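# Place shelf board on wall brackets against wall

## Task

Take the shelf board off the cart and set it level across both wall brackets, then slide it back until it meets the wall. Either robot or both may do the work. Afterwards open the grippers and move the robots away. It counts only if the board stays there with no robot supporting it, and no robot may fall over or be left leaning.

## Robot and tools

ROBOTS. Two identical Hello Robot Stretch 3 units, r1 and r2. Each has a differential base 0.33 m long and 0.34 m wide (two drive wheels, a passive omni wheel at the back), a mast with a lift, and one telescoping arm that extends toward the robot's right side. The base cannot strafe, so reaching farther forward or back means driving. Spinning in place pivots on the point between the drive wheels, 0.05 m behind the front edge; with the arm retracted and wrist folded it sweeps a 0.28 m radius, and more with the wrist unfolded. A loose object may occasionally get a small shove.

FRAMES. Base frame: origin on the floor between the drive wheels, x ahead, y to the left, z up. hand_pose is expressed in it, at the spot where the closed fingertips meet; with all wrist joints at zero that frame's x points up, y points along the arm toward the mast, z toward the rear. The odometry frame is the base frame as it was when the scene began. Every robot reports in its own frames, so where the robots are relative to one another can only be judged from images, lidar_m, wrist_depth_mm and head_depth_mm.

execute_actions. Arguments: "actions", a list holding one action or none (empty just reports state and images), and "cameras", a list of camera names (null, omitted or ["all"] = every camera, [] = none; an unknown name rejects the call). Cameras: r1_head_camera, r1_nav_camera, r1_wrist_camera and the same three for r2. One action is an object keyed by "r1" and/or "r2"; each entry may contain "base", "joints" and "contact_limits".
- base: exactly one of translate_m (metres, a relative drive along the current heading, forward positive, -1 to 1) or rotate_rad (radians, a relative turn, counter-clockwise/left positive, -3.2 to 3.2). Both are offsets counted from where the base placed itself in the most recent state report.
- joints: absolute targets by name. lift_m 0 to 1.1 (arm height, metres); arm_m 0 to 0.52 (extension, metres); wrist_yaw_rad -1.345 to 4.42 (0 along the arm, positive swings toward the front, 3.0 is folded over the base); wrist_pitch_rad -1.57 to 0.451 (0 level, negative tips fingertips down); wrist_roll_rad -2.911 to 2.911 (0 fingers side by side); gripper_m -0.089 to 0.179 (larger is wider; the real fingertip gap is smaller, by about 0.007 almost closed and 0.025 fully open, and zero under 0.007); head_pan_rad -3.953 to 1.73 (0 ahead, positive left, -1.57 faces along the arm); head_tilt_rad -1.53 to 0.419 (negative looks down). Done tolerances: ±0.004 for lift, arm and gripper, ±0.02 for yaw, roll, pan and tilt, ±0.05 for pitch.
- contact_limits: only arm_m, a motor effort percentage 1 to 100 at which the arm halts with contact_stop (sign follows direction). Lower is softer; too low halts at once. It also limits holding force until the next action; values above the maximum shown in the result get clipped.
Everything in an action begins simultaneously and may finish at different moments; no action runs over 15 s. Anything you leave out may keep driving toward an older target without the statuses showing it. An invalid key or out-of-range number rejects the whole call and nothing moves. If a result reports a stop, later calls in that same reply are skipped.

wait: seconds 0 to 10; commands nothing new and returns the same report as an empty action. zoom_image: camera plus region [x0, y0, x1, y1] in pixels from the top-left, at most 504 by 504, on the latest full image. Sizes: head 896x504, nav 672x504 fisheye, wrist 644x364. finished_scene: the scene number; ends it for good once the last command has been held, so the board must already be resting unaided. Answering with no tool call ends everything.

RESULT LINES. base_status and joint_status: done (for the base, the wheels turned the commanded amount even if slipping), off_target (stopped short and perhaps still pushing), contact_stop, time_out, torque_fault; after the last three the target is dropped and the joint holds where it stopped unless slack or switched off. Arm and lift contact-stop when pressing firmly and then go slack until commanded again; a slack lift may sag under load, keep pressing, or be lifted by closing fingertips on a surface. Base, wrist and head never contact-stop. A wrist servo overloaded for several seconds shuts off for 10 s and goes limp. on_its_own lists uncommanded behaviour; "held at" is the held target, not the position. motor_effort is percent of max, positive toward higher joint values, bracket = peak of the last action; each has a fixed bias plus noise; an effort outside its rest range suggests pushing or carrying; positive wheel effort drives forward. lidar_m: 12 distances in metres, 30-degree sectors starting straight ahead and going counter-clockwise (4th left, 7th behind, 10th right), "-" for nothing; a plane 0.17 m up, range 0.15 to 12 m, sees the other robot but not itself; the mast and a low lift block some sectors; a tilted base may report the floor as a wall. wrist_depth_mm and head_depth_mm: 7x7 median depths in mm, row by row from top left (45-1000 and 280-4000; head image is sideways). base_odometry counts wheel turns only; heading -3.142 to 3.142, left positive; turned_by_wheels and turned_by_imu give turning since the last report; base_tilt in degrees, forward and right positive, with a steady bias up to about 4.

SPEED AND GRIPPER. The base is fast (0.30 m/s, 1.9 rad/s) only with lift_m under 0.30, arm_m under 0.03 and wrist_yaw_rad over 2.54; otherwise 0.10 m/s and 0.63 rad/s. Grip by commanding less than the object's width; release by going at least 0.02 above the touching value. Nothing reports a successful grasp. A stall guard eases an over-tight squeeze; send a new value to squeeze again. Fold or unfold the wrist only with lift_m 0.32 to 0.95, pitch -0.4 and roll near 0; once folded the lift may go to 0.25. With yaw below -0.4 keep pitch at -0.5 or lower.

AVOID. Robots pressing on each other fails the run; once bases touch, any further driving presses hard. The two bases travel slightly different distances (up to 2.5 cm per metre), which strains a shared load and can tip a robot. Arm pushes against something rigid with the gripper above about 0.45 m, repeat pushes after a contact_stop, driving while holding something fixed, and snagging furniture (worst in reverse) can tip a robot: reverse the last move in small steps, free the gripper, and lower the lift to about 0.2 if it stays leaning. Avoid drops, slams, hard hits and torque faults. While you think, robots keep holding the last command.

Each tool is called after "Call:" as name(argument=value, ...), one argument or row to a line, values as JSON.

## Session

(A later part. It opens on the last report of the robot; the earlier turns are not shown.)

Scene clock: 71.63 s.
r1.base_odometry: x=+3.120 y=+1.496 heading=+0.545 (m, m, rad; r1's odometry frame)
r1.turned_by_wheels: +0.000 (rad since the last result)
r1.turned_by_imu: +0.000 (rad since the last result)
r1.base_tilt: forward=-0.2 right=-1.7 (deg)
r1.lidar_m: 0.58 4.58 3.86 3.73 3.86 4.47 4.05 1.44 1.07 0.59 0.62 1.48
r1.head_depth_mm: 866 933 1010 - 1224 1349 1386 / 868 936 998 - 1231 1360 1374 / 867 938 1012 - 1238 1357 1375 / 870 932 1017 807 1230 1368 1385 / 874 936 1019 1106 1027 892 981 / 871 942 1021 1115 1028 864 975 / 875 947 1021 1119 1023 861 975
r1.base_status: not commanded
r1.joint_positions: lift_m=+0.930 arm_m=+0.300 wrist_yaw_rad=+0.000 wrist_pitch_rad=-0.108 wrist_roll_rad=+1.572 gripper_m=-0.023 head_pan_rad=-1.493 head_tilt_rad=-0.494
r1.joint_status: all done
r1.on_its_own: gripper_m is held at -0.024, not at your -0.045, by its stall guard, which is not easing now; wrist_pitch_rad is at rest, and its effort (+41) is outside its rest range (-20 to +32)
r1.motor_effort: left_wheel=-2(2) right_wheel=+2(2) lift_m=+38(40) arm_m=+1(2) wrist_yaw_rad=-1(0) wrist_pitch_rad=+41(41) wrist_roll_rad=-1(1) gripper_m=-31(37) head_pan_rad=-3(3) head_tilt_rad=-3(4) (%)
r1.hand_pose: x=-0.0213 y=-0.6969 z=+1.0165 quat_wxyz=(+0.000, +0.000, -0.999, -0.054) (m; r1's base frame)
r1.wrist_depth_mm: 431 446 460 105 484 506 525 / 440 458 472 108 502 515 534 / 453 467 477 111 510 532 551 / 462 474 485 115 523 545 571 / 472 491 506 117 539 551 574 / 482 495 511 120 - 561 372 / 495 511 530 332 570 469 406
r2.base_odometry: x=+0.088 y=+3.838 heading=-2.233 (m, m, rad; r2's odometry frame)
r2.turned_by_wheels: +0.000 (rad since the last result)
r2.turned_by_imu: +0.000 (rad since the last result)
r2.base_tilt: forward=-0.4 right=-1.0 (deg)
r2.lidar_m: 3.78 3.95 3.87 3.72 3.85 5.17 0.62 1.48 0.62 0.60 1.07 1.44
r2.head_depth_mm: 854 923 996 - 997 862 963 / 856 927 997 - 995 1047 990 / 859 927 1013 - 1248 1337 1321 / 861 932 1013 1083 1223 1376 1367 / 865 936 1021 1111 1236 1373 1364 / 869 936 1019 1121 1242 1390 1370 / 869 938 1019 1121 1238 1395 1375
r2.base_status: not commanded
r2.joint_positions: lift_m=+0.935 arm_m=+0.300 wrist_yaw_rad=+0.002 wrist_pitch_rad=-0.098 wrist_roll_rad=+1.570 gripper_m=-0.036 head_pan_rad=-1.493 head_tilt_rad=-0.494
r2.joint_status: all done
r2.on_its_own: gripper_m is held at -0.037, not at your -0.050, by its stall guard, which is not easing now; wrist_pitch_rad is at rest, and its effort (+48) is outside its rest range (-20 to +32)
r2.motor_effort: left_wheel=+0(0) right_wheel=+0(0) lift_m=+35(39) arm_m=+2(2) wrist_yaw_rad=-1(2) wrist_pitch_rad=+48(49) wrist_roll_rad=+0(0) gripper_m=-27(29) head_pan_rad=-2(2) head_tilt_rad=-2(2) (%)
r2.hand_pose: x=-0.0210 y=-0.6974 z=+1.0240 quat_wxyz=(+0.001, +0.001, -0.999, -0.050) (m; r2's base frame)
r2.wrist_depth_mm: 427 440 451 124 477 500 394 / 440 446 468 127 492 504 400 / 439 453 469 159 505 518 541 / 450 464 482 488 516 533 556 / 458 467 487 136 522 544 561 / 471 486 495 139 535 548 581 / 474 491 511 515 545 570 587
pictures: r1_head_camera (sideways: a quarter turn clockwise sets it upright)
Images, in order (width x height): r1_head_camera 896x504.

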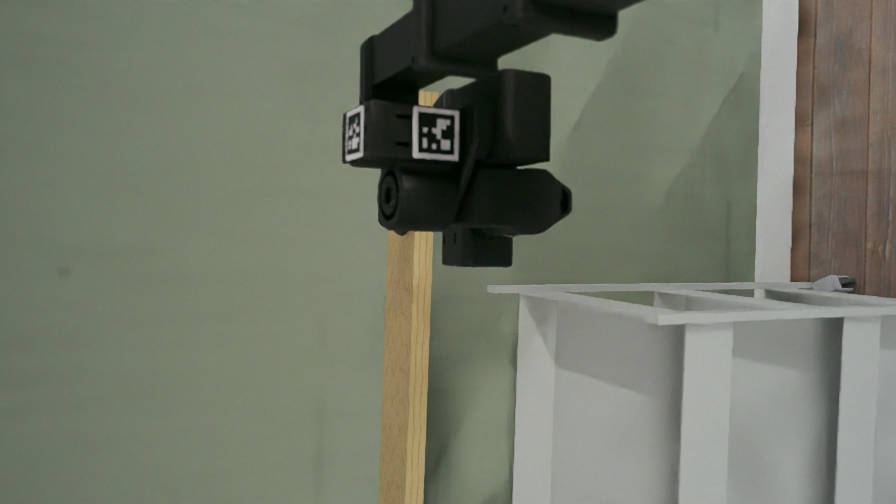

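Holding. r2 front 3.78 → target ~1.67, so about 2.1 m to drive.

Call:
execute_actions(
  actions=[
    {"r1":{"base":{"translate_m":1.0}},"r2":{"base":{"translate_m":1.0}}},
  ],
  cameras=[],
)

Call:
execute_actions(
  actions=[
    {"r1":{"base":{"translate_m":1.0},"joints":{"head_pan_rad":-1.2,"head_tilt_rad":-0.2}},"r2":{"base":{"translate_m":1.0},"joints":{"head_pan_rad":-1.9,"head_tilt_rad":-0.2}}},
  ],
  cameras=["r1_nav_camera","r2_nav_camera","r1_head_camera"],
)

Scene clock: 83.10 s.
r1.base_odometry: x=+3.975 y=+2.015 heading=+0.545 (m, m, rad; r1's odometry frame)
r1.turned_by_wheels: +0.000 (rad since the last result)
r1.turned_by_imu: -0.001 (rad since the last result)
r1.base_tilt: forward=-0.1 right=-1.6 (deg)
r1.lidar_m: 0.58 3.56 3.86 3.72 3.87 5.31 4.07 0.86 0.76 1.04 1.08 1.47
r1.head_depth_mm: 868 931 1009 - 1224 1349 1379 / 868 932 998 - 1232 1358 1381 / 868 935 1015 - 1246 1356 1381 / 870 935 1012 1075 1222 1357 1373 / 869 938 1023 1113 1225 1356 1375 / 878 941 1019 1113 1233 1371 1368 / 878 944 1017 1116 1233 1378 1373
r1.base_status: done
r1.joint_positions: lift_m=+0.930 arm_m=+0.300 wrist_yaw_rad=+0.000 wrist_pitch_rad=-0.108 wrist_roll_rad=+1.572 gripper_m=-0.019 head_pan_rad=-1.493 head_tilt_rad=-0.494
r1.joint_status: not commanded
r1.on_its_own: gripper_m is held at -0.021, not at your -0.045, by its stall guard, which is not easing now; wrist_pitch_rad is at rest, and its effort (+40) is outside its rest range (-20 to +32)
r1.motor_effort: left_wheel=-1(4) right_wheel=+0(5) lift_m=+39(38) arm_m=+2(2) wrist_yaw_rad=+0(0) wrist_pitch_rad=+40(40) wrist_roll_rad=-1(0) gripper_m=-31(32) head_pan_rad=-3(3) head_tilt_rad=-4(3) (%)
r1.hand_pose: x=-0.0213 y=-0.6969 z=+1.0165 quat_wxyz=(+0.000, +0.000, -0.999, -0.054) (m; r1's base frame)
r1.wrist_depth_mm: 431 448 463 105 486 509 527 / 440 453 468 109 502 517 531 / 449 462 479 112 516 537 555 / 458 479 490 116 520 549 572 / 470 491 499 120 543 565 582 / 485 497 509 123 - 582 605 / 492 504 528 144 567 598 615
r2.base_odometry: x=-0.527 y=+3.049 heading=-2.233 (m, m, rad; r2's odometry frame)
r2.turned_by_wheels: +0.000 (rad since the last result)
r2.turned_by_imu: +0.004 (rad since the last result)
r2.base_tilt: forward=-0.4 right=-1.0 (deg)
r2.lidar_m: 2.80 2.89 3.89 3.72 3.87 5.26 0.61 1.26 1.06 1.02 1.05 1.43
r2.head_depth_mm: 847 910 993 - 1218 1335 1348 / 846 915 984 - 1220 1348 1361 / 850 916 996 - 1228 1355 1354 / 851 915 998 1062 1206 1362 1365 / 854 925 1006 1102 1215 1360 1366 / 855 927 1006 1103 1215 1369 1362 / 858 926 1007 1095 1227 1376 1373
r2.base_status: done
r2.joint_positions: lift_m=+0.935 arm_m=+0.300 wrist_yaw_rad=+0.000 wrist_pitch_rad=-0.098 wrist_roll_rad=+1.570 gripper_m=-0.033 head_pan_rad=-1.493 head_tilt_rad=-0.494
r2.joint_status: not commanded
r2.on_its_own: gripper_m is held at -0.034, not at your -0.050, by its stall guard, which is not easing now; wrist_pitch_rad is at rest, and its effort (+49) is outside its rest range (-20 to +32)
r2.motor_effort: left_wheel=-1(6) right_wheel=+0(5) lift_m=+35(36) arm_m=+2(2) wrist_yaw_rad=+1(1) wrist_pitch_rad=+49(48) wrist_roll_rad=+0(0) gripper_m=-27(27) head_pan_rad=-2(2) head_tilt_rad=-2(3) (%)
r2.hand_pose: x=-0.0213 y=-0.6974 z=+1.0240 quat_wxyz=(+0.001, +0.000, -0.999, -0.050) (m; r2's base frame)
r2.wrist_depth_mm: 417 427 439 123 474 485 505 / 423 435 449 127 481 499 518 / 432 447 462 134 495 507 526 / 439 448 466 161 499 516 541 / 448 457 477 138 511 527 544 / 458 470 483 141 522 540 562 / 464 481 492 148 537 556 579
pictures: none
No camera images: the call's "cameras" was empty. Leave "cameras" out to get every camera's image.

Scene clock: 94.33 s.
r1.base_odometry: x=+4.830 y=+2.533 heading=+0.545 (m, m, rad; r1's odometry frame)
r1.turned_by_wheels: +0.000 (rad since the last result)
r1.turned_by_imu: -0.001 (rad since the last result)
r1.base_tilt: forward=-0.2 right=-1.7 (deg)
r1.lidar_m: 0.58 2.55 3.48 3.72 3.87 5.30 4.14 1.48 1.07 1.03 1.07 1.46
r1.head_depth_mm: 874 907 934 964 990 1023 1059 / 900 932 962 987 1015 1057 1098 / 930 956 986 1025 1042 1098 1137 / 954 987 1021 1059 1084 1136 1177 / 981 1019 1052 1090 1108 1171 1222 / 1015 1048 1085 1128 1157 1224 1270 / 1050 1085 1131 1172 1203 1265 1314
r1.base_status: done
r1.joint_positions: lift_m=+0.930 arm_m=+0.300 wrist_yaw_rad=+0.000 wrist_pitch_rad=-0.108 wrist_roll_rad=+1.572 gripper_m=-0.019 head_pan_rad=-1.207 head_tilt_rad=-0.211
r1.joint_status: all done
r1.on_its_own: gripper_m is held at -0.021, not at your -0.045, by its stall guard, which is not easing now; wrist_pitch_rad is at rest, and its effort (+41) is outside its rest range (-20 to +32)
r1.motor_effort: left_wheel=-1(4) right_wheel=+0(6) lift_m=+38(39) arm_m=+2(2) wrist_yaw_rad=+0(0) wrist_pitch_rad=+41(40) wrist_roll_rad=-1(0) gripper_m=-30(31) head_pan_rad=+5(28) head_tilt_rad=+7(35) (%)
r1.hand_pose: x=-0.0215 y=-0.6969 z=+1.0165 quat_wxyz=(+0.000, +0.000, -0.999, -0.054) (m; r1's base frame)
r1.wrist_depth_mm: 433 440 455 105 485 501 521 / 436 453 462 108 504 519 533 / 446 466 480 112 512 535 544 / 454 468 490 116 517 541 568 / 464 485 497 120 537 553 577 / 476 490 499 123 - 572 600 / 487 500 526 145 554 590 618
r2.base_odometry: x=-1.142 y=+2.260 heading=-2.233 (m, m, rad; r2's odometry frame)
r2.turned_by_wheels: +0.000 (rad since the last result)
r2.turned_by_imu: +0.004 (rad since the last result)
r2.base_tilt: forward=-0.5 right=-1.0 (deg)
r2.lidar_m: 1.80 1.86 2.54 3.75 3.90 5.30 0.61 1.45 1.05 1.01 1.04 1.41
r2.head_depth_mm: 1091 1125 1165 1211 1239 1308 1364 / 1048 1080 1113 1153 1193 1251 - / 1004 1039 1071 1103 1129 1180 - / 967 993 1024 1053 1078 - 1171 / 929 954 984 1011 1040 - 1119 / 894 919 946 976 995 - 1074 / 863 889 912 938 961 - 1025
r2.base_status: done
r2.joint_positions: lift_m=+0.935 arm_m=+0.300 wrist_yaw_rad=-0.001 wrist_pitch_rad=-0.098 wrist_roll_rad=+1.570 gripper_m=-0.033 head_pan_rad=-1.893 head_tilt_rad=-0.211
r2.joint_status: all done
r2.on_its_own: gripper_m is held at -0.034, not at your -0.050, by its stall guard, which is not easing now; wrist_pitch_rad is at rest, and its effort (+49) is outside its rest range (-20 to +32)
r2.motor_effort: left_wheel=-1(6) right_wheel=+1(5) lift_m=+35(36) arm_m=+2(2) wrist_yaw_rad=+1(1) wrist_pitch_rad=+49(49) wrist_roll_rad=+0(0) gripper_m=-27(27) head_pan_rad=-2(22) head_tilt_rad=+4(19) (%)
r2.hand_pose: x=-0.0217 y=-0.6974 z=+1.0240 quat_wxyz=(+0.001, -0.001, -0.999, -0.050) (m; r2's base frame)
r2.wrist_depth_mm: 406 417 430 123 460 475 489 / 410 426 439 126 465 491 498 / 420 431 448 132 478 497 515 / 428 442 458 159 489 507 528 / 432 448 467 137 500 517 532 / 448 458 474 140 513 524 548 / 453 468 493 148 522 541 560
pictures: r1_head_camera (sideways: a quarter turn clockwise sets it upright), r1_nav_camera (sideways: a quarter turn counterclockwise sets it upright), r2_nav_camera (sideways: a quarter turn counterclockwise sets it upright)
Images, in order (width x height): r1_head_camera 896x504, r1_nav_camera 672x504, r2_nav_camera 672x504.

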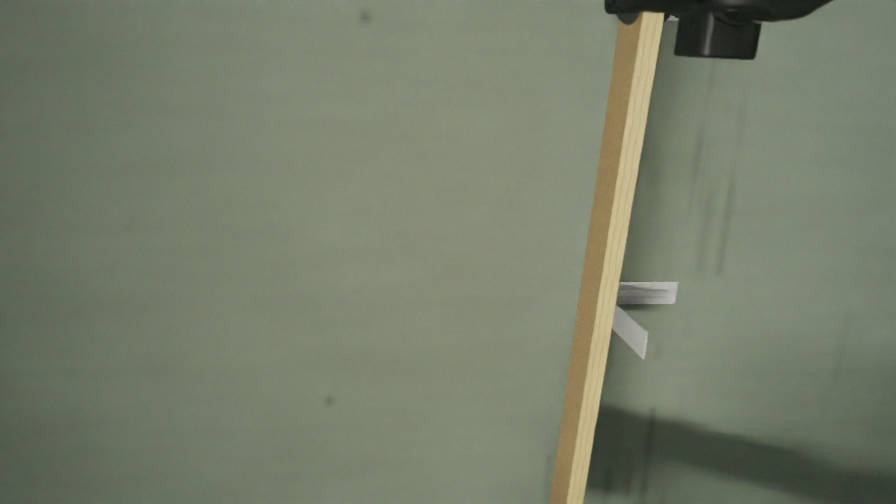

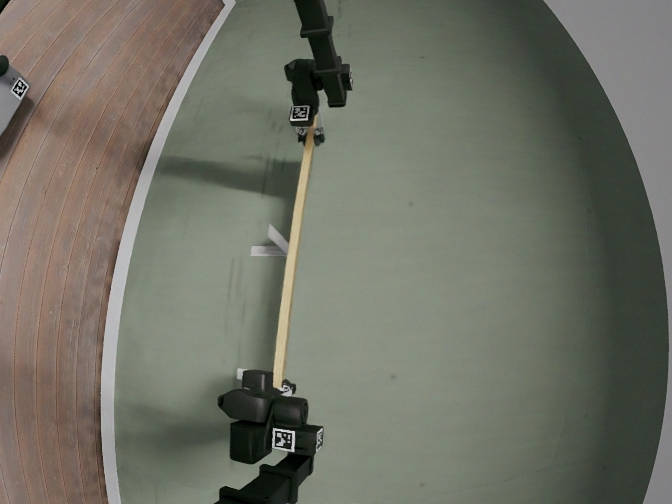

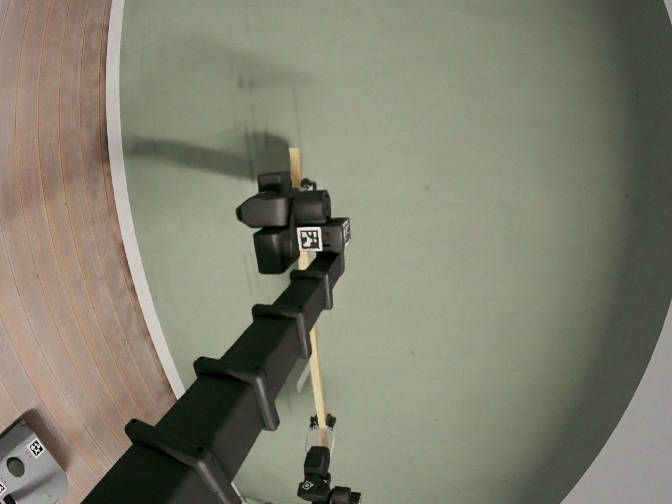

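Call:
execute_actions(
  actions=[
    {"r1":{"base":{"translate_m":0.11},"joints":{"head_pan_rad":-1.4,"head_tilt_rad":-0.3}},"r2":{"base":{"translate_m":0.11},"joints":{"head_pan_rad":-1.75,"head_tilt_rad":-0.3}}},
  ],
  cameras=["r1_head_camera","r2_head_camera","r1_nav_camera"],
)

Scene clock: 96.80 s.
r1.base_odometry: x=+4.924 y=+2.590 heading=+0.545 (m, m, rad; r1's odometry frame)
r1.turned_by_wheels: +0.000 (rad since the last result)
r1.turned_by_imu: +0.000 (rad since the last result)
r1.base_tilt: forward=-0.2 right=-1.6 (deg)
r1.lidar_m: 0.57 2.43 3.32 3.73 3.87 5.25 4.02 1.48 1.07 1.04 1.07 1.46
r1.head_depth_mm: 870 905 950 995 - 1131 1161 / 877 918 958 1005 - 1143 1178 / 886 927 971 1019 1048 1143 1197 / 893 936 979 1034 1088 1153 1217 / 905 947 991 1046 1099 1168 1241 / 917 955 1002 1059 1098 1180 1249 / 926 967 1021 1070 1133 1192 1272
r1.base_status: done
r1.joint_positions: lift_m=+0.930 arm_m=+0.300 wrist_yaw_rad=-0.001 wrist_pitch_rad=-0.108 wrist_roll_rad=+1.572 gripper_m=-0.019 head_pan_rad=-1.393 head_tilt_rad=-0.296
r1.joint_status: all done
r1.on_its_own: gripper_m is held at -0.021, not at your -0.045, by its stall guard, which is not easing now; wrist_pitch_rad is at rest, and its effort (+41) is outside its rest range (-20 to +32)
r1.motor_effort: left_wheel=-1(4) right_wheel=+0(5) lift_m=+38(38) arm_m=+2(2) wrist_yaw_rad=+1(1) wrist_pitch_rad=+41(41) wrist_roll_rad=-1(1) gripper_m=-30(30) head_pan_rad=-3(24) head_tilt_rad=-2(14) (%)
r1.hand_pose: x=-0.0217 y=-0.6969 z=+1.0165 quat_wxyz=(+0.000, -0.001, -0.999, -0.054) (m; r1's base frame)
r1.wrist_depth_mm: 428 442 455 104 486 498 523 / 436 453 465 108 492 517 537 / 442 459 476 112 509 532 549 / 456 470 485 116 526 537 560 / 466 479 504 120 540 550 586 / 475 490 514 124 - 571 599 / 495 505 521 145 554 598 616
r2.base_odometry: x=-1.210 y=+2.174 heading=-2.233 (m, m, rad; r2's odometry frame)
r2.turned_by_wheels: +0.000 (rad since the last result)
r2.turned_by_imu: +0.001 (rad since the last result)
r2.base_tilt: forward=-0.5 right=-1.0 (deg)
r2.lidar_m: 1.69 1.75 2.38 3.75 3.89 5.24 0.61 1.44 1.04 1.01 1.04 1.41
r2.head_depth_mm: 965 1011 1058 1118 1184 1246 - / 939 982 1033 1086 1141 - - / 916 956 1009 1057 1084 1186 1253 / 893 936 982 1033 - 1157 1217 / 874 917 957 1002 - 1132 1176 / 853 891 935 981 1004 1086 1147 / 837 873 909 952 1002 1054 1112
r2.base_status: done
r2.joint_positions: lift_m=+0.935 arm_m=+0.300 wrist_yaw_rad=-0.002 wrist_pitch_rad=-0.098 wrist_roll_rad=+1.570 gripper_m=-0.033 head_pan_rad=-1.757 head_tilt_rad=-0.296
r2.joint_status: all done
r2.on_its_own: gripper_m is held at -0.034, not at your -0.050, by its stall guard, which is not easing now; wrist_pitch_rad is at rest, and its effort (+49) is outside its rest range (-20 to +32)
r2.motor_effort: left_wheel=-1(6) right_wheel=+1(6) lift_m=+35(35) arm_m=+2(2) wrist_yaw_rad=+1(1) wrist_pitch_rad=+49(49) wrist_roll_rad=+0(0) gripper_m=-27(26) head_pan_rad=+3(15) head_tilt_rad=-2(9) (%)
r2.hand_pose: x=-0.0219 y=-0.6974 z=+1.0240 quat_wxyz=(+0.001, -0.001, -0.999, -0.050) (m; r2's base frame)
r2.wrist_depth_mm: 407 414 428 123 465 473 493 / 415 424 437 126 471 490 503 / 419 431 446 132 473 490 511 / 426 441 450 159 487 508 524 / 432 450 463 137 500 513 532 / 444 453 467 140 510 523 548 / 453 464 483 148 522 542 566
pictures: r1_head_camera (sideways: a quarter turn clockwise sets it upright), r1_nav_camera (sideways: a quarter turn counterclockwise sets it upright), r2_head_camera (sideways: a quarter turn clockwise sets it upright)
Images, in order (width x height): r1_head_camera 896x504, r1_nav_camera 672x504, r2_head_camera 896x504.

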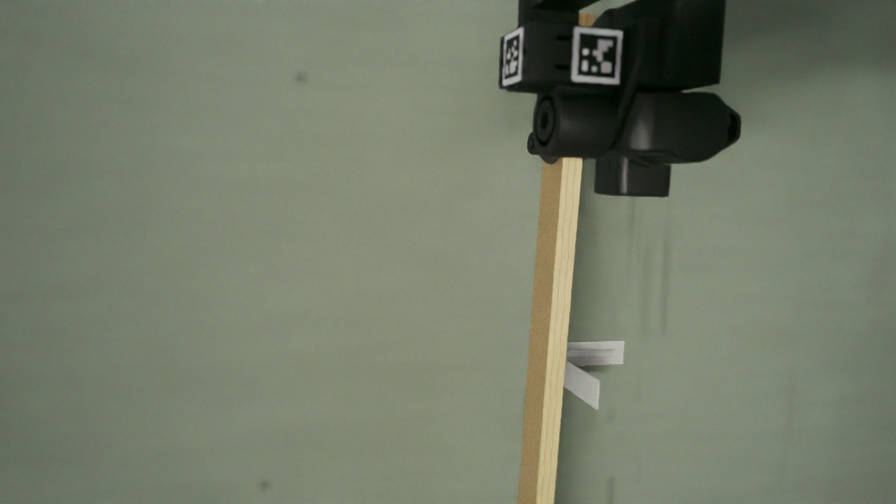

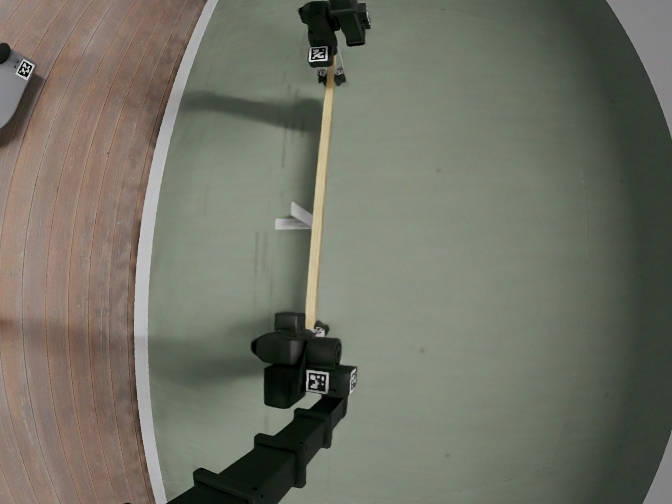

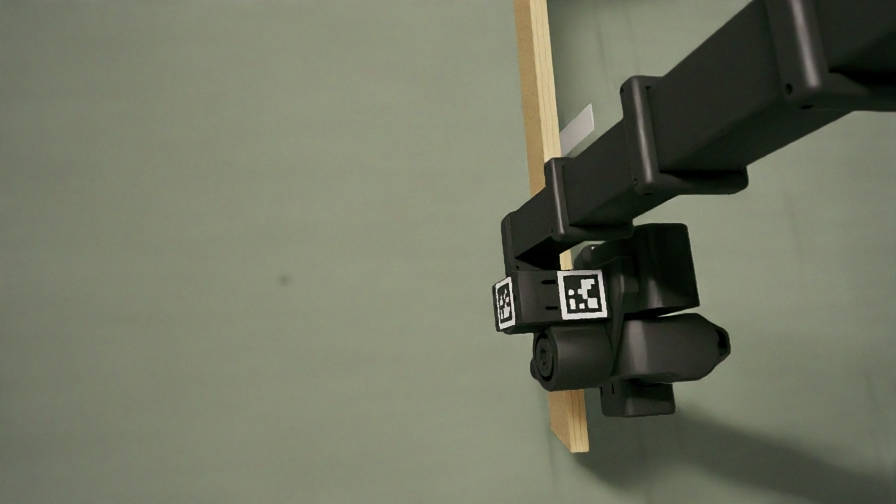

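Call:
execute_actions(
  actions=[
    {"r1":{"joints":{"head_pan_rad":-1.9,"head_tilt_rad":-0.2}},"r2":{"joints":{"head_pan_rad":-1.3,"head_tilt_rad":-0.2}}},
  ],
  cameras=["r1_head_camera","r2_head_camera","r1_nav_camera","r2_nav_camera"],
)

Scene clock: 98.27 s.
r1.base_odometry: x=+4.924 y=+2.590 heading=+0.545 (m, m, rad; r1's odometry frame)
r1.turned_by_wheels: +0.000 (rad since the last result)
r1.turned_by_imu: +0.000 (rad since the last result)
r1.base_tilt: forward=-0.1 right=-1.6 (deg)
r1.lidar_m: 0.58 2.42 3.31 3.73 3.87 5.28 4.04 1.48 1.08 1.03 1.07 1.46
r1.head_depth_mm: 1114 1154 1201 1244 1300 1358 1422 / 1066 1100 1150 1189 1239 1284 1333 / 1025 1060 1094 1138 1183 1231 - / 986 1015 1055 1095 1128 1169 - / 952 982 1013 1046 1078 - 1152 / 912 944 968 1000 1030 - 1114 / 890 912 934 964 990 - 1073
r1.base_status: not commanded
r1.joint_positions: lift_m=+0.930 arm_m=+0.300 wrist_yaw_rad=-0.001 wrist_pitch_rad=-0.108 wrist_roll_rad=+1.572 gripper_m=-0.019 head_pan_rad=-1.893 head_tilt_rad=-0.211
r1.joint_status: all done
r1.on_its_own: gripper_m is held at -0.021, not at your -0.045, by its stall guard, which is not easing now; wrist_pitch_rad is at rest, and its effort (+41) is outside its rest range (-20 to +32)
r1.motor_effort: left_wheel=-1(1) right_wheel=+0(1) lift_m=+39(38) arm_m=+2(2) wrist_yaw_rad=+0(1) wrist_pitch_rad=+41(41) wrist_roll_rad=-1(1) gripper_m=-30(31) head_pan_rad=-4(40) head_tilt_rad=+7(20) (%)
r1.hand_pose: x=-0.0217 y=-0.6969 z=+1.0165 quat_wxyz=(+0.000, -0.001, -0.999, -0.054) (m; r1's base frame)
r1.wrist_depth_mm: 430 443 457 104 482 495 521 / 433 454 467 108 493 520 538 / 449 462 480 112 503 527 547 / 452 467 481 116 526 543 558 / 461 479 499 120 534 559 579 / 477 492 507 124 - 568 591 / 492 510 530 146 559 585 612
r2.base_odometry: x=-1.210 y=+2.174 heading=-2.233 (m, m, rad; r2's odometry frame)
r2.turned_by_wheels: +0.000 (rad since the last result)
r2.turned_by_imu: +0.000 (rad since the last result)
r2.base_tilt: forward=-0.4 right=-1.0 (deg)
r2.lidar_m: 1.69 1.75 2.38 3.76 3.91 5.34 0.61 1.45 1.05 1.01 1.04 1.41
r2.head_depth_mm: 854 880 912 943 971 - 1057 / 874 905 930 964 988 1041 1076 / 892 924 952 987 1025 1061 1104 / 911 942 977 1010 1050 1088 1131 / 935 966 999 1036 1075 1123 1165 / 955 990 1027 1061 1109 1156 1199 / 983 1015 1050 1092 1135 1190 1239
r2.base_status: not commanded
r2.joint_positions: lift_m=+0.935 arm_m=+0.300 wrist_yaw_rad=-0.002 wrist_pitch_rad=-0.098 wrist_roll_rad=+1.570 gripper_m=-0.033 head_pan_rad=-1.307 head_tilt_rad=-0.211
r2.joint_status: all done
r2.on_its_own: gripper_m is held at -0.034, not at your -0.050, by its stall guard, which is not easing now; wrist_pitch_rad is at rest, and its effort (+49) is outside its rest range (-20 to +32)
r2.motor_effort: left_wheel=-1(1) right_wheel=+1(0) lift_m=+36(35) arm_m=+2(2) wrist_yaw_rad=+2(2) wrist_pitch_rad=+49(49) wrist_roll_rad=+0(0) gripper_m=-27(27) head_pan_rad=+3(25) head_tilt_rad=+3(12) (%)
r2.hand_pose: x=-0.0219 y=-0.6974 z=+1.0240 quat_wxyz=(+0.001, -0.001, -0.999, -0.050) (m; r2's base frame)
r2.wrist_depth_mm: 403 416 428 123 457 477 493 / 410 422 442 126 465 486 502 / 418 431 442 131 474 494 512 / 427 437 451 159 488 502 524 / 435 448 465 137 501 513 532 / 440 462 467 140 511 528 549 / 448 464 486 148 521 536 558
pictures: r1_head_camera (sideways: a quarter turn clockwise sets it upright), r1_nav_camera (sideways: a quarter turn counterclockwise sets it upright), r2_head_camera (sideways: a quarter turn clockwise sets it upright), r2_nav_camera (sideways: a quarter turn counterclockwise sets it upright)
Images, in order (width x height): r1_head_camera 896x504, r1_nav_camera 672x504, r2_head_camera 896x504, r2_nav_camera 672x504.

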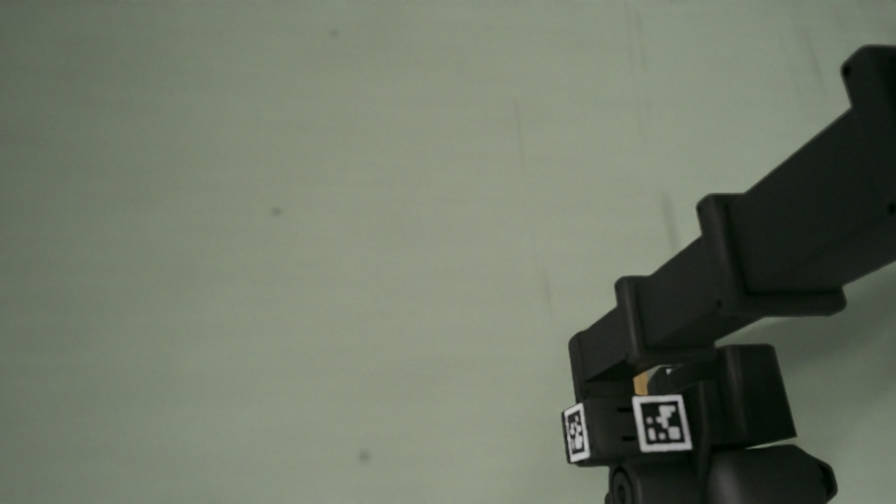

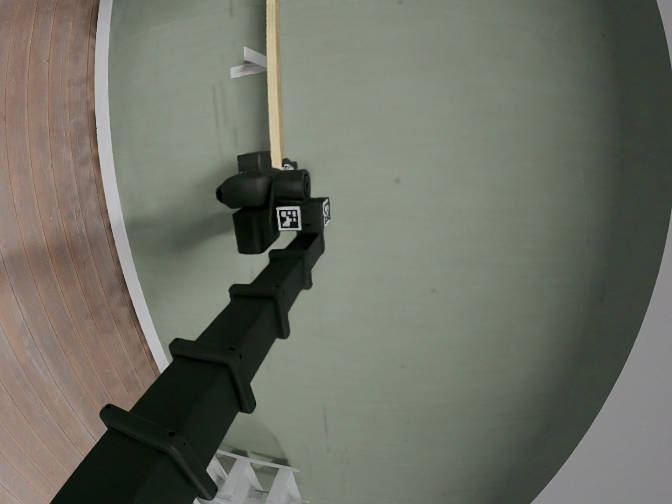

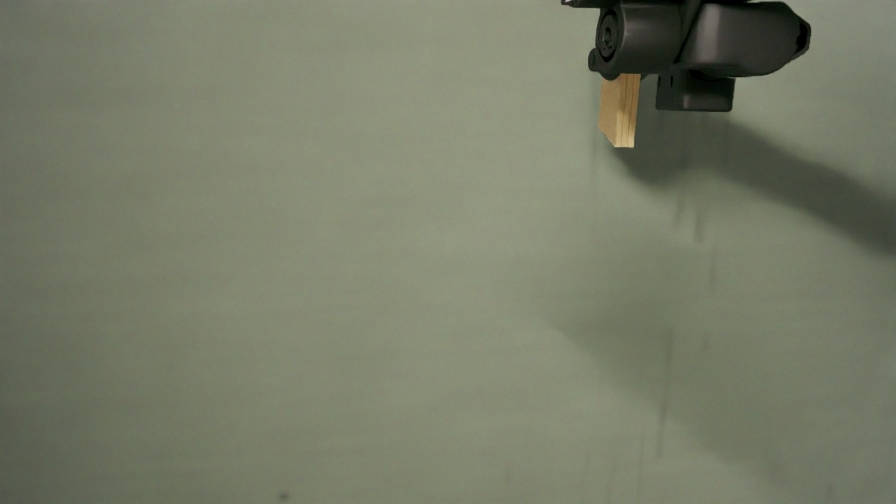

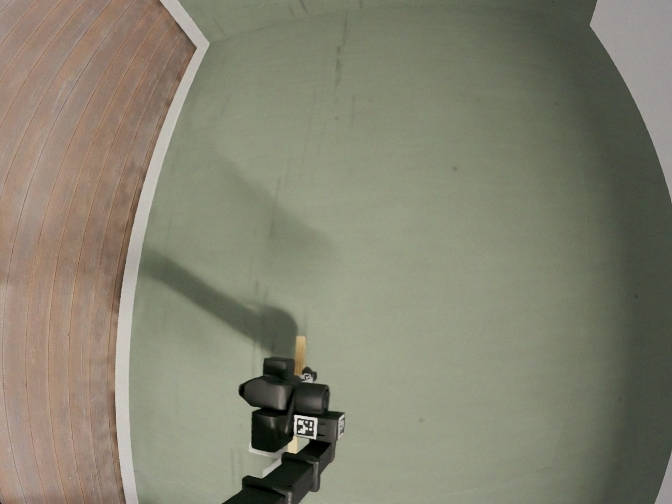

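Call:
execute_actions(
  actions=[
    {"r1":{"base":{"translate_m":-0.23},"joints":{"head_pan_rad":-1.2,"head_tilt_rad":-0.2}},"r2":{"base":{"translate_m":-0.23},"joints":{"head_pan_rad":-1.9,"head_tilt_rad":-0.2}}},
  ],
  cameras=["r1_head_camera","r2_head_camera","r1_nav_camera","r2_nav_camera"],
)

Scene clock: 102.77 s.
r1.base_odometry: x=+4.727 y=+2.471 heading=+0.545 (m, m, rad; r1's odometry frame)
r1.turned_by_wheels: +0.000 (rad since the last result)
r1.turned_by_imu: +0.002 (rad since the last result)
r1.base_tilt: forward=-0.1 right=-1.6 (deg)
r1.lidar_m: 0.57 2.68 3.64 3.74 3.88 5.27 4.15 1.47 1.08 1.04 1.07 1.46
r1.head_depth_mm: 879 906 933 959 988 1022 1065 / 903 926 961 992 1016 1065 1103 / 931 956 990 1018 1044 1098 1136 / 961 990 1017 1061 1077 1133 1183 / 988 1020 1054 1102 1118 1175 1217 / 1013 1046 1090 1132 1149 1222 1266 / 1051 1084 1120 1170 1205 1266 1324
r1.base_status: done
r1.joint_positions: lift_m=+0.930 arm_m=+0.300 wrist_yaw_rad=-0.001 wrist_pitch_rad=-0.108 wrist_roll_rad=+1.572 gripper_m=-0.019 head_pan_rad=-1.207 head_tilt_rad=-0.211
r1.joint_status: all done
r1.on_its_own: gripper_m is held at -0.021, not at your -0.045, by its stall guard, which is not easing now; wrist_pitch_rad is at rest, and its effort (+41) is outside its rest range (-20 to +32)
r1.motor_effort: left_wheel=+0(6) right_wheel=-1(4) lift_m=+38(38) arm_m=+3(3) wrist_yaw_rad=+1(1) wrist_pitch_rad=+41(40) wrist_roll_rad=-1(1) gripper_m=-30(31) head_pan_rad=+5(45) head_tilt_rad=+7(8) (%)
r1.hand_pose: x=-0.0217 y=-0.6969 z=+1.0165 quat_wxyz=(+0.000, -0.001, -0.999, -0.054) (m; r1's base frame)
r1.wrist_depth_mm: 430 442 455 105 486 505 525 / 442 448 471 108 494 514 537 / 442 463 477 112 514 528 547 / 458 473 482 116 528 541 561 / 466 480 497 120 536 554 582 / 477 486 514 123 - 562 602 / 491 505 523 145 566 592 609
r2.base_odometry: x=-1.068 y=+2.355 heading=-2.233 (m, m, rad; r2's odometry frame)
r2.turned_by_wheels: +0.000 (rad since the last result)
r2.turned_by_imu: +0.001 (rad since the last result)
r2.base_tilt: forward=-0.4 right=-1.0 (deg)
r2.lidar_m: 1.92 1.99 2.71 3.74 3.89 5.29 0.61 1.44 1.05 1.01 1.04 1.41
r2.head_depth_mm: 1093 1128 1169 1220 1252 1310 1373 / 1051 1084 1120 1159 1182 1243 - / 1003 1037 1069 1110 1134 1186 - / 966 997 1021 1057 1081 - 1179 / 930 955 987 1017 1039 - 1116 / 894 919 947 977 1002 - 1080 / 867 889 912 943 966 - 1026
r2.base_status: done
r2.joint_positions: lift_m=+0.935 arm_m=+0.300 wrist_yaw_rad=-0.002 wrist_pitch_rad=-0.098 wrist_roll_rad=+1.570 gripper_m=-0.033 head_pan_rad=-1.893 head_tilt_rad=-0.211
r2.joint_status: all done
r2.on_its_own: gripper_m is held at -0.034, not at your -0.050, by its stall guard, which is not easing now; wrist_pitch_rad is at rest, and its effort (+49) is outside its rest range (-20 to +32)
r2.motor_effort: left_wheel=+0(6) right_wheel=+1(3) lift_m=+36(36) arm_m=+2(2) wrist_yaw_rad=+1(1) wrist_pitch_rad=+49(49) wrist_roll_rad=+0(0) gripper_m=-27(27) head_pan_rad=-2(26) head_tilt_rad=+3(2) (%)
r2.hand_pose: x=-0.0219 y=-0.6974 z=+1.0240 quat_wxyz=(+0.001, -0.001, -0.999, -0.050) (m; r2's base frame)
r2.wrist_depth_mm: 408 420 435 123 463 475 491 / 417 422 442 126 465 486 504 / 418 436 448 132 477 498 516 / 430 442 456 159 489 509 523 / 439 454 461 137 499 513 544 / 445 461 470 140 514 524 552 / 451 469 485 148 523 539 560
pictures: r1_head_camera (sideways: a quarter turn clockwise sets it upright), r1_nav_camera (sideways: a quarter turn counterclockwise sets it upright), r2_head_camera (sideways: a quarter turn clockwise sets it upright), r2_nav_camera (sideways: a quarter turn counterclockwise sets it upright)
Images, in order (width x height): r1_head_camera 896x504, r1_nav_camera 672x504, r2_head_camera 896x504, r2_nav_camera 672x504.

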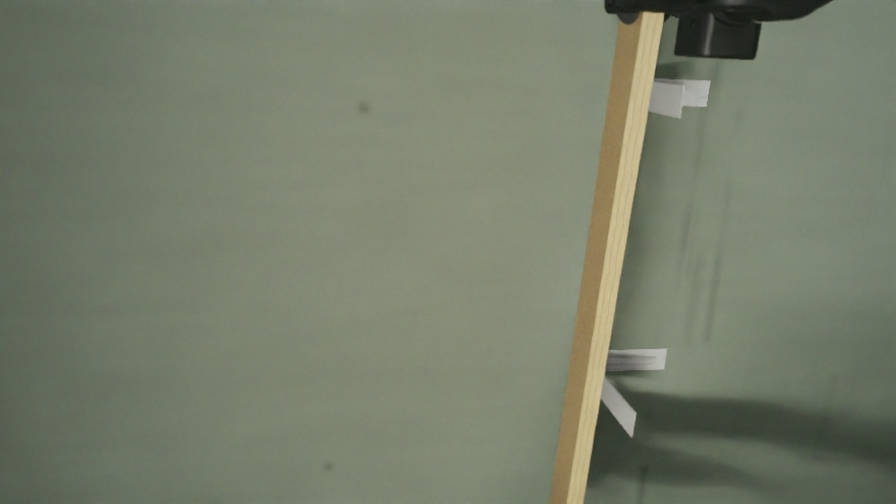

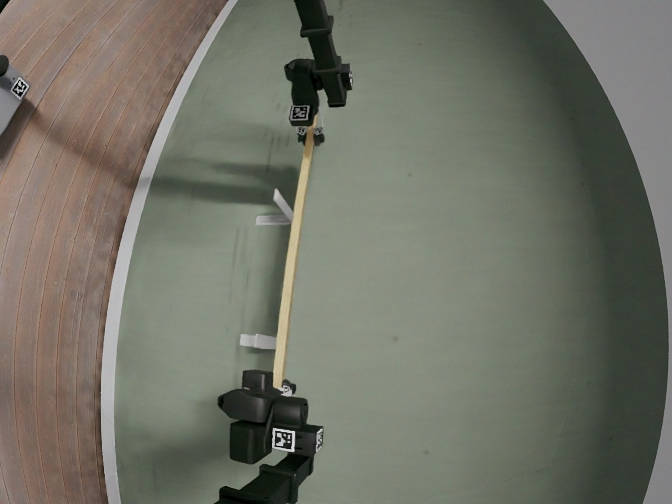

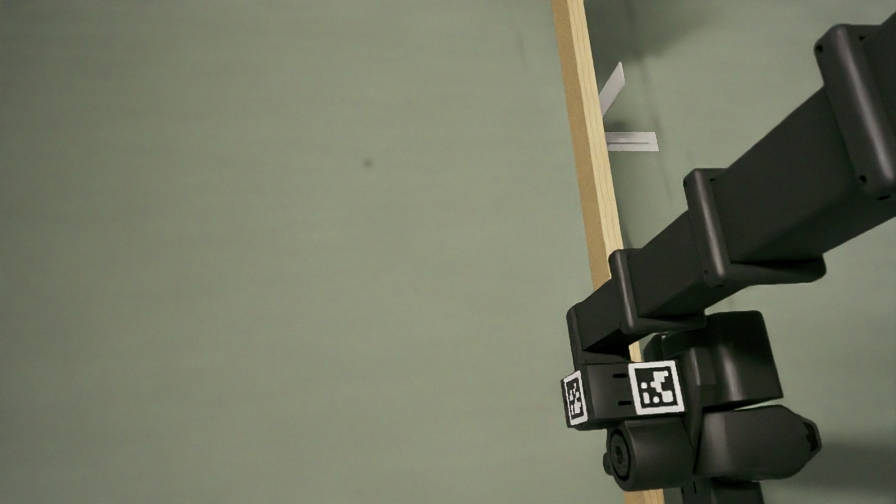

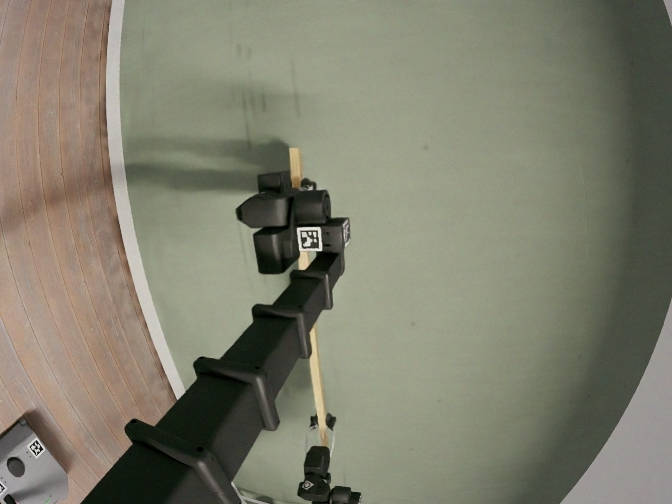

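Call:
execute_actions(
  actions=[
    {"r1":{"joints":{"arm_m":0.49,"lift_m":0.85,"head_pan_rad":-1.4,"head_tilt_rad":-0.4}},"r2":{"joints":{"arm_m":0.49,"lift_m":0.855,"head_pan_rad":-1.75,"head_tilt_rad":-0.4}}},
  ],
  cameras=["r1_head_camera","r2_head_camera"],
)

Scene clock: 108.93 s.
r1.base_odometry: x=+4.727 y=+2.471 heading=+0.545 (m, m, rad; r1's odometry frame)
r1.turned_by_wheels: +0.000 (rad since the last result)
r1.turned_by_imu: -0.011 (rad since the last result)
r1.base_tilt: forward=-0.3 right=-1.9 (deg)
r1.lidar_m: 0.58 2.67 3.62 3.72 3.86 5.22 4.37 1.48 1.08 1.04 1.07 1.45
r1.head_depth_mm: 862 913 975 1027 - 1202 1298 / 867 921 983 1030 1150 1217 1321 / 877 931 989 1046 1154 1231 1329 / 881 940 1004 1045 1154 1246 1352 / 894 950 1008 1063 1167 1260 1367 / 900 958 1023 1078 1179 1283 1378 / 912 965 1035 1099 1197 1298 1392
r1.base_status: not commanded
r1.joint_positions: lift_m=+0.850 arm_m=+0.488 wrist_yaw_rad=+0.006 wrist_pitch_rad=-0.094 wrist_roll_rad=+1.572 gripper_m=-0.019 head_pan_rad=-1.393 head_tilt_rad=-0.396
r1.joint_status: all done
r1.on_its_own: gripper_m is held at -0.021, not at your -0.045, by its stall guard, which is not easing now; arm_m is at rest, and its effort (+15) is outside its rest range (-14 to +14); wrist_pitch_rad is at rest, and its effort (+35) is outside its rest range (-20 to +32)
r1.motor_effort: left_wheel=+0(23) right_wheel=+0(22) lift_m=+27(33) arm_m=+15(16) wrist_yaw_rad=-6(35) wrist_pitch_rad=+35(41) wrist_roll_rad=-1(2) gripper_m=-29(31) head_pan_rad=-3(24) head_tilt_rad=-2(24) (%)
r1.hand_pose: x=-0.0199 y=-0.8861 z=+0.9405 quat_wxyz=(+0.000, +0.003, -0.999, -0.047) (m; r1's base frame)
r1.wrist_depth_mm: 274 277 287 111 304 311 323 / 277 287 292 114 310 317 329 / 284 292 298 117 317 329 336 / 291 298 306 119 325 338 349 / 295 305 312 121 333 343 356 / 302 308 319 123 341 352 369 / 312 316 330 127 337 363 374
r2.base_odometry: x=-1.068 y=+2.355 heading=-2.233 (m, m, rad; r2's odometry frame)
r2.turned_by_wheels: +0.000 (rad since the last result)
r2.turned_by_imu: +0.001 (rad since the last result)
r2.base_tilt: forward=-1.3 right=-2.4 (deg)
r2.lidar_m: 1.92 1.99 2.71 3.71 3.87 0.64 0.61 1.45 1.05 1.01 1.05 1.42
r2.head_depth_mm: 977 1037 1114 1168 1283 1389 1481 / 957 1012 1079 1134 1241 1325 - / 930 987 1049 1110 1192 - 1392 / 911 964 1020 1073 1182 1259 1365 / 893 944 999 1043 1157 1222 1322 / 870 920 977 1029 1115 1189 1276 / 851 896 953 1006 1073 1152 1241
r2.base_status: not commanded
r2.joint_positions: lift_m=+0.855 arm_m=+0.488 wrist_yaw_rad=+0.009 wrist_pitch_rad=-0.155 wrist_roll_rad=+1.570 gripper_m=-0.033 head_pan_rad=-1.757 head_tilt_rad=-0.396
r2.joint_status: all done
r2.on_its_own: gripper_m is held at -0.034, not at your -0.050, by its stall guard, which is not easing now; arm_m is at rest, and its effort (+16) is outside its rest range (-14 to +14); wrist_pitch_rad is at rest, and its effort (+77) is outside its rest range (-20 to +32)
r2.motor_effort: left_wheel=-2(7) right_wheel=+1(8) lift_m=+28(29) arm_m=+16(17) wrist_yaw_rad=-7(9) wrist_pitch_rad=+77(77) wrist_roll_rad=+0(0) gripper_m=-29(29) head_pan_rad=+4(14) head_tilt_rad=-1(13) (%)
r2.hand_pose: x=-0.0191 y=-0.8827 z=+0.9301 quat_wxyz=(+0.001, +0.005, -0.997, -0.078) (m; r2's base frame)
r2.wrist_depth_mm: 260 269 279 109 301 129 334 / 264 274 286 111 209 136 339 / 269 279 292 113 316 333 350 / 276 286 295 116 325 339 355 / 279 291 303 118 335 350 368 / 287 298 307 120 343 358 377 / 292 305 319 325 349 368 385
pictures: r1_head_camera (sideways: a quarter turn clockwise sets it upright), r2_head_camera (sideways: a quarter turn clockwise sets it upright)
Images, in order (width x height): r1_head_camera 896x504, r2_head_camera 896x504.

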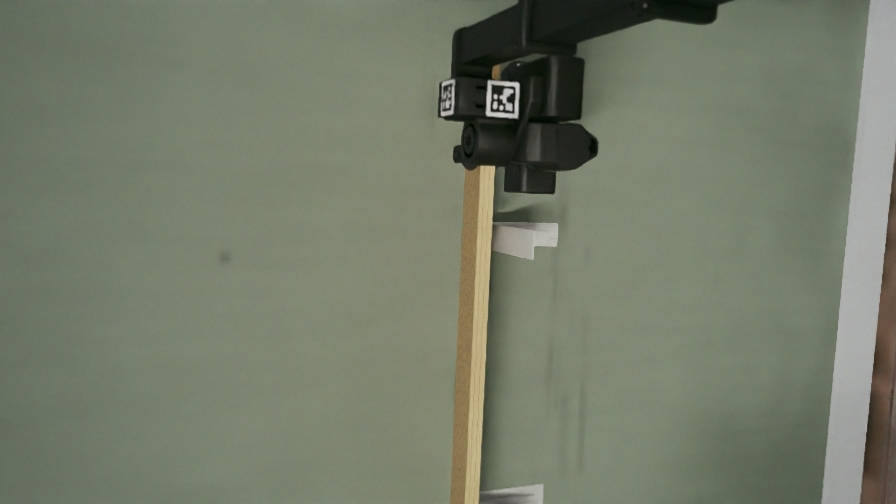

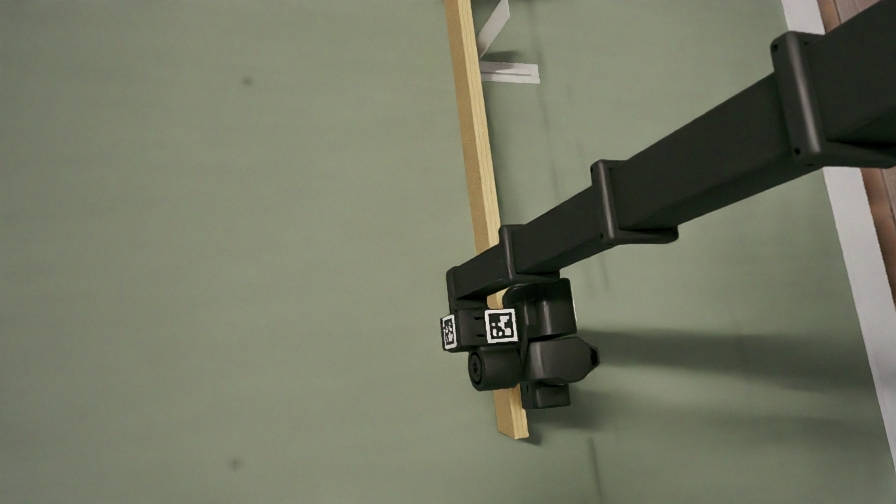

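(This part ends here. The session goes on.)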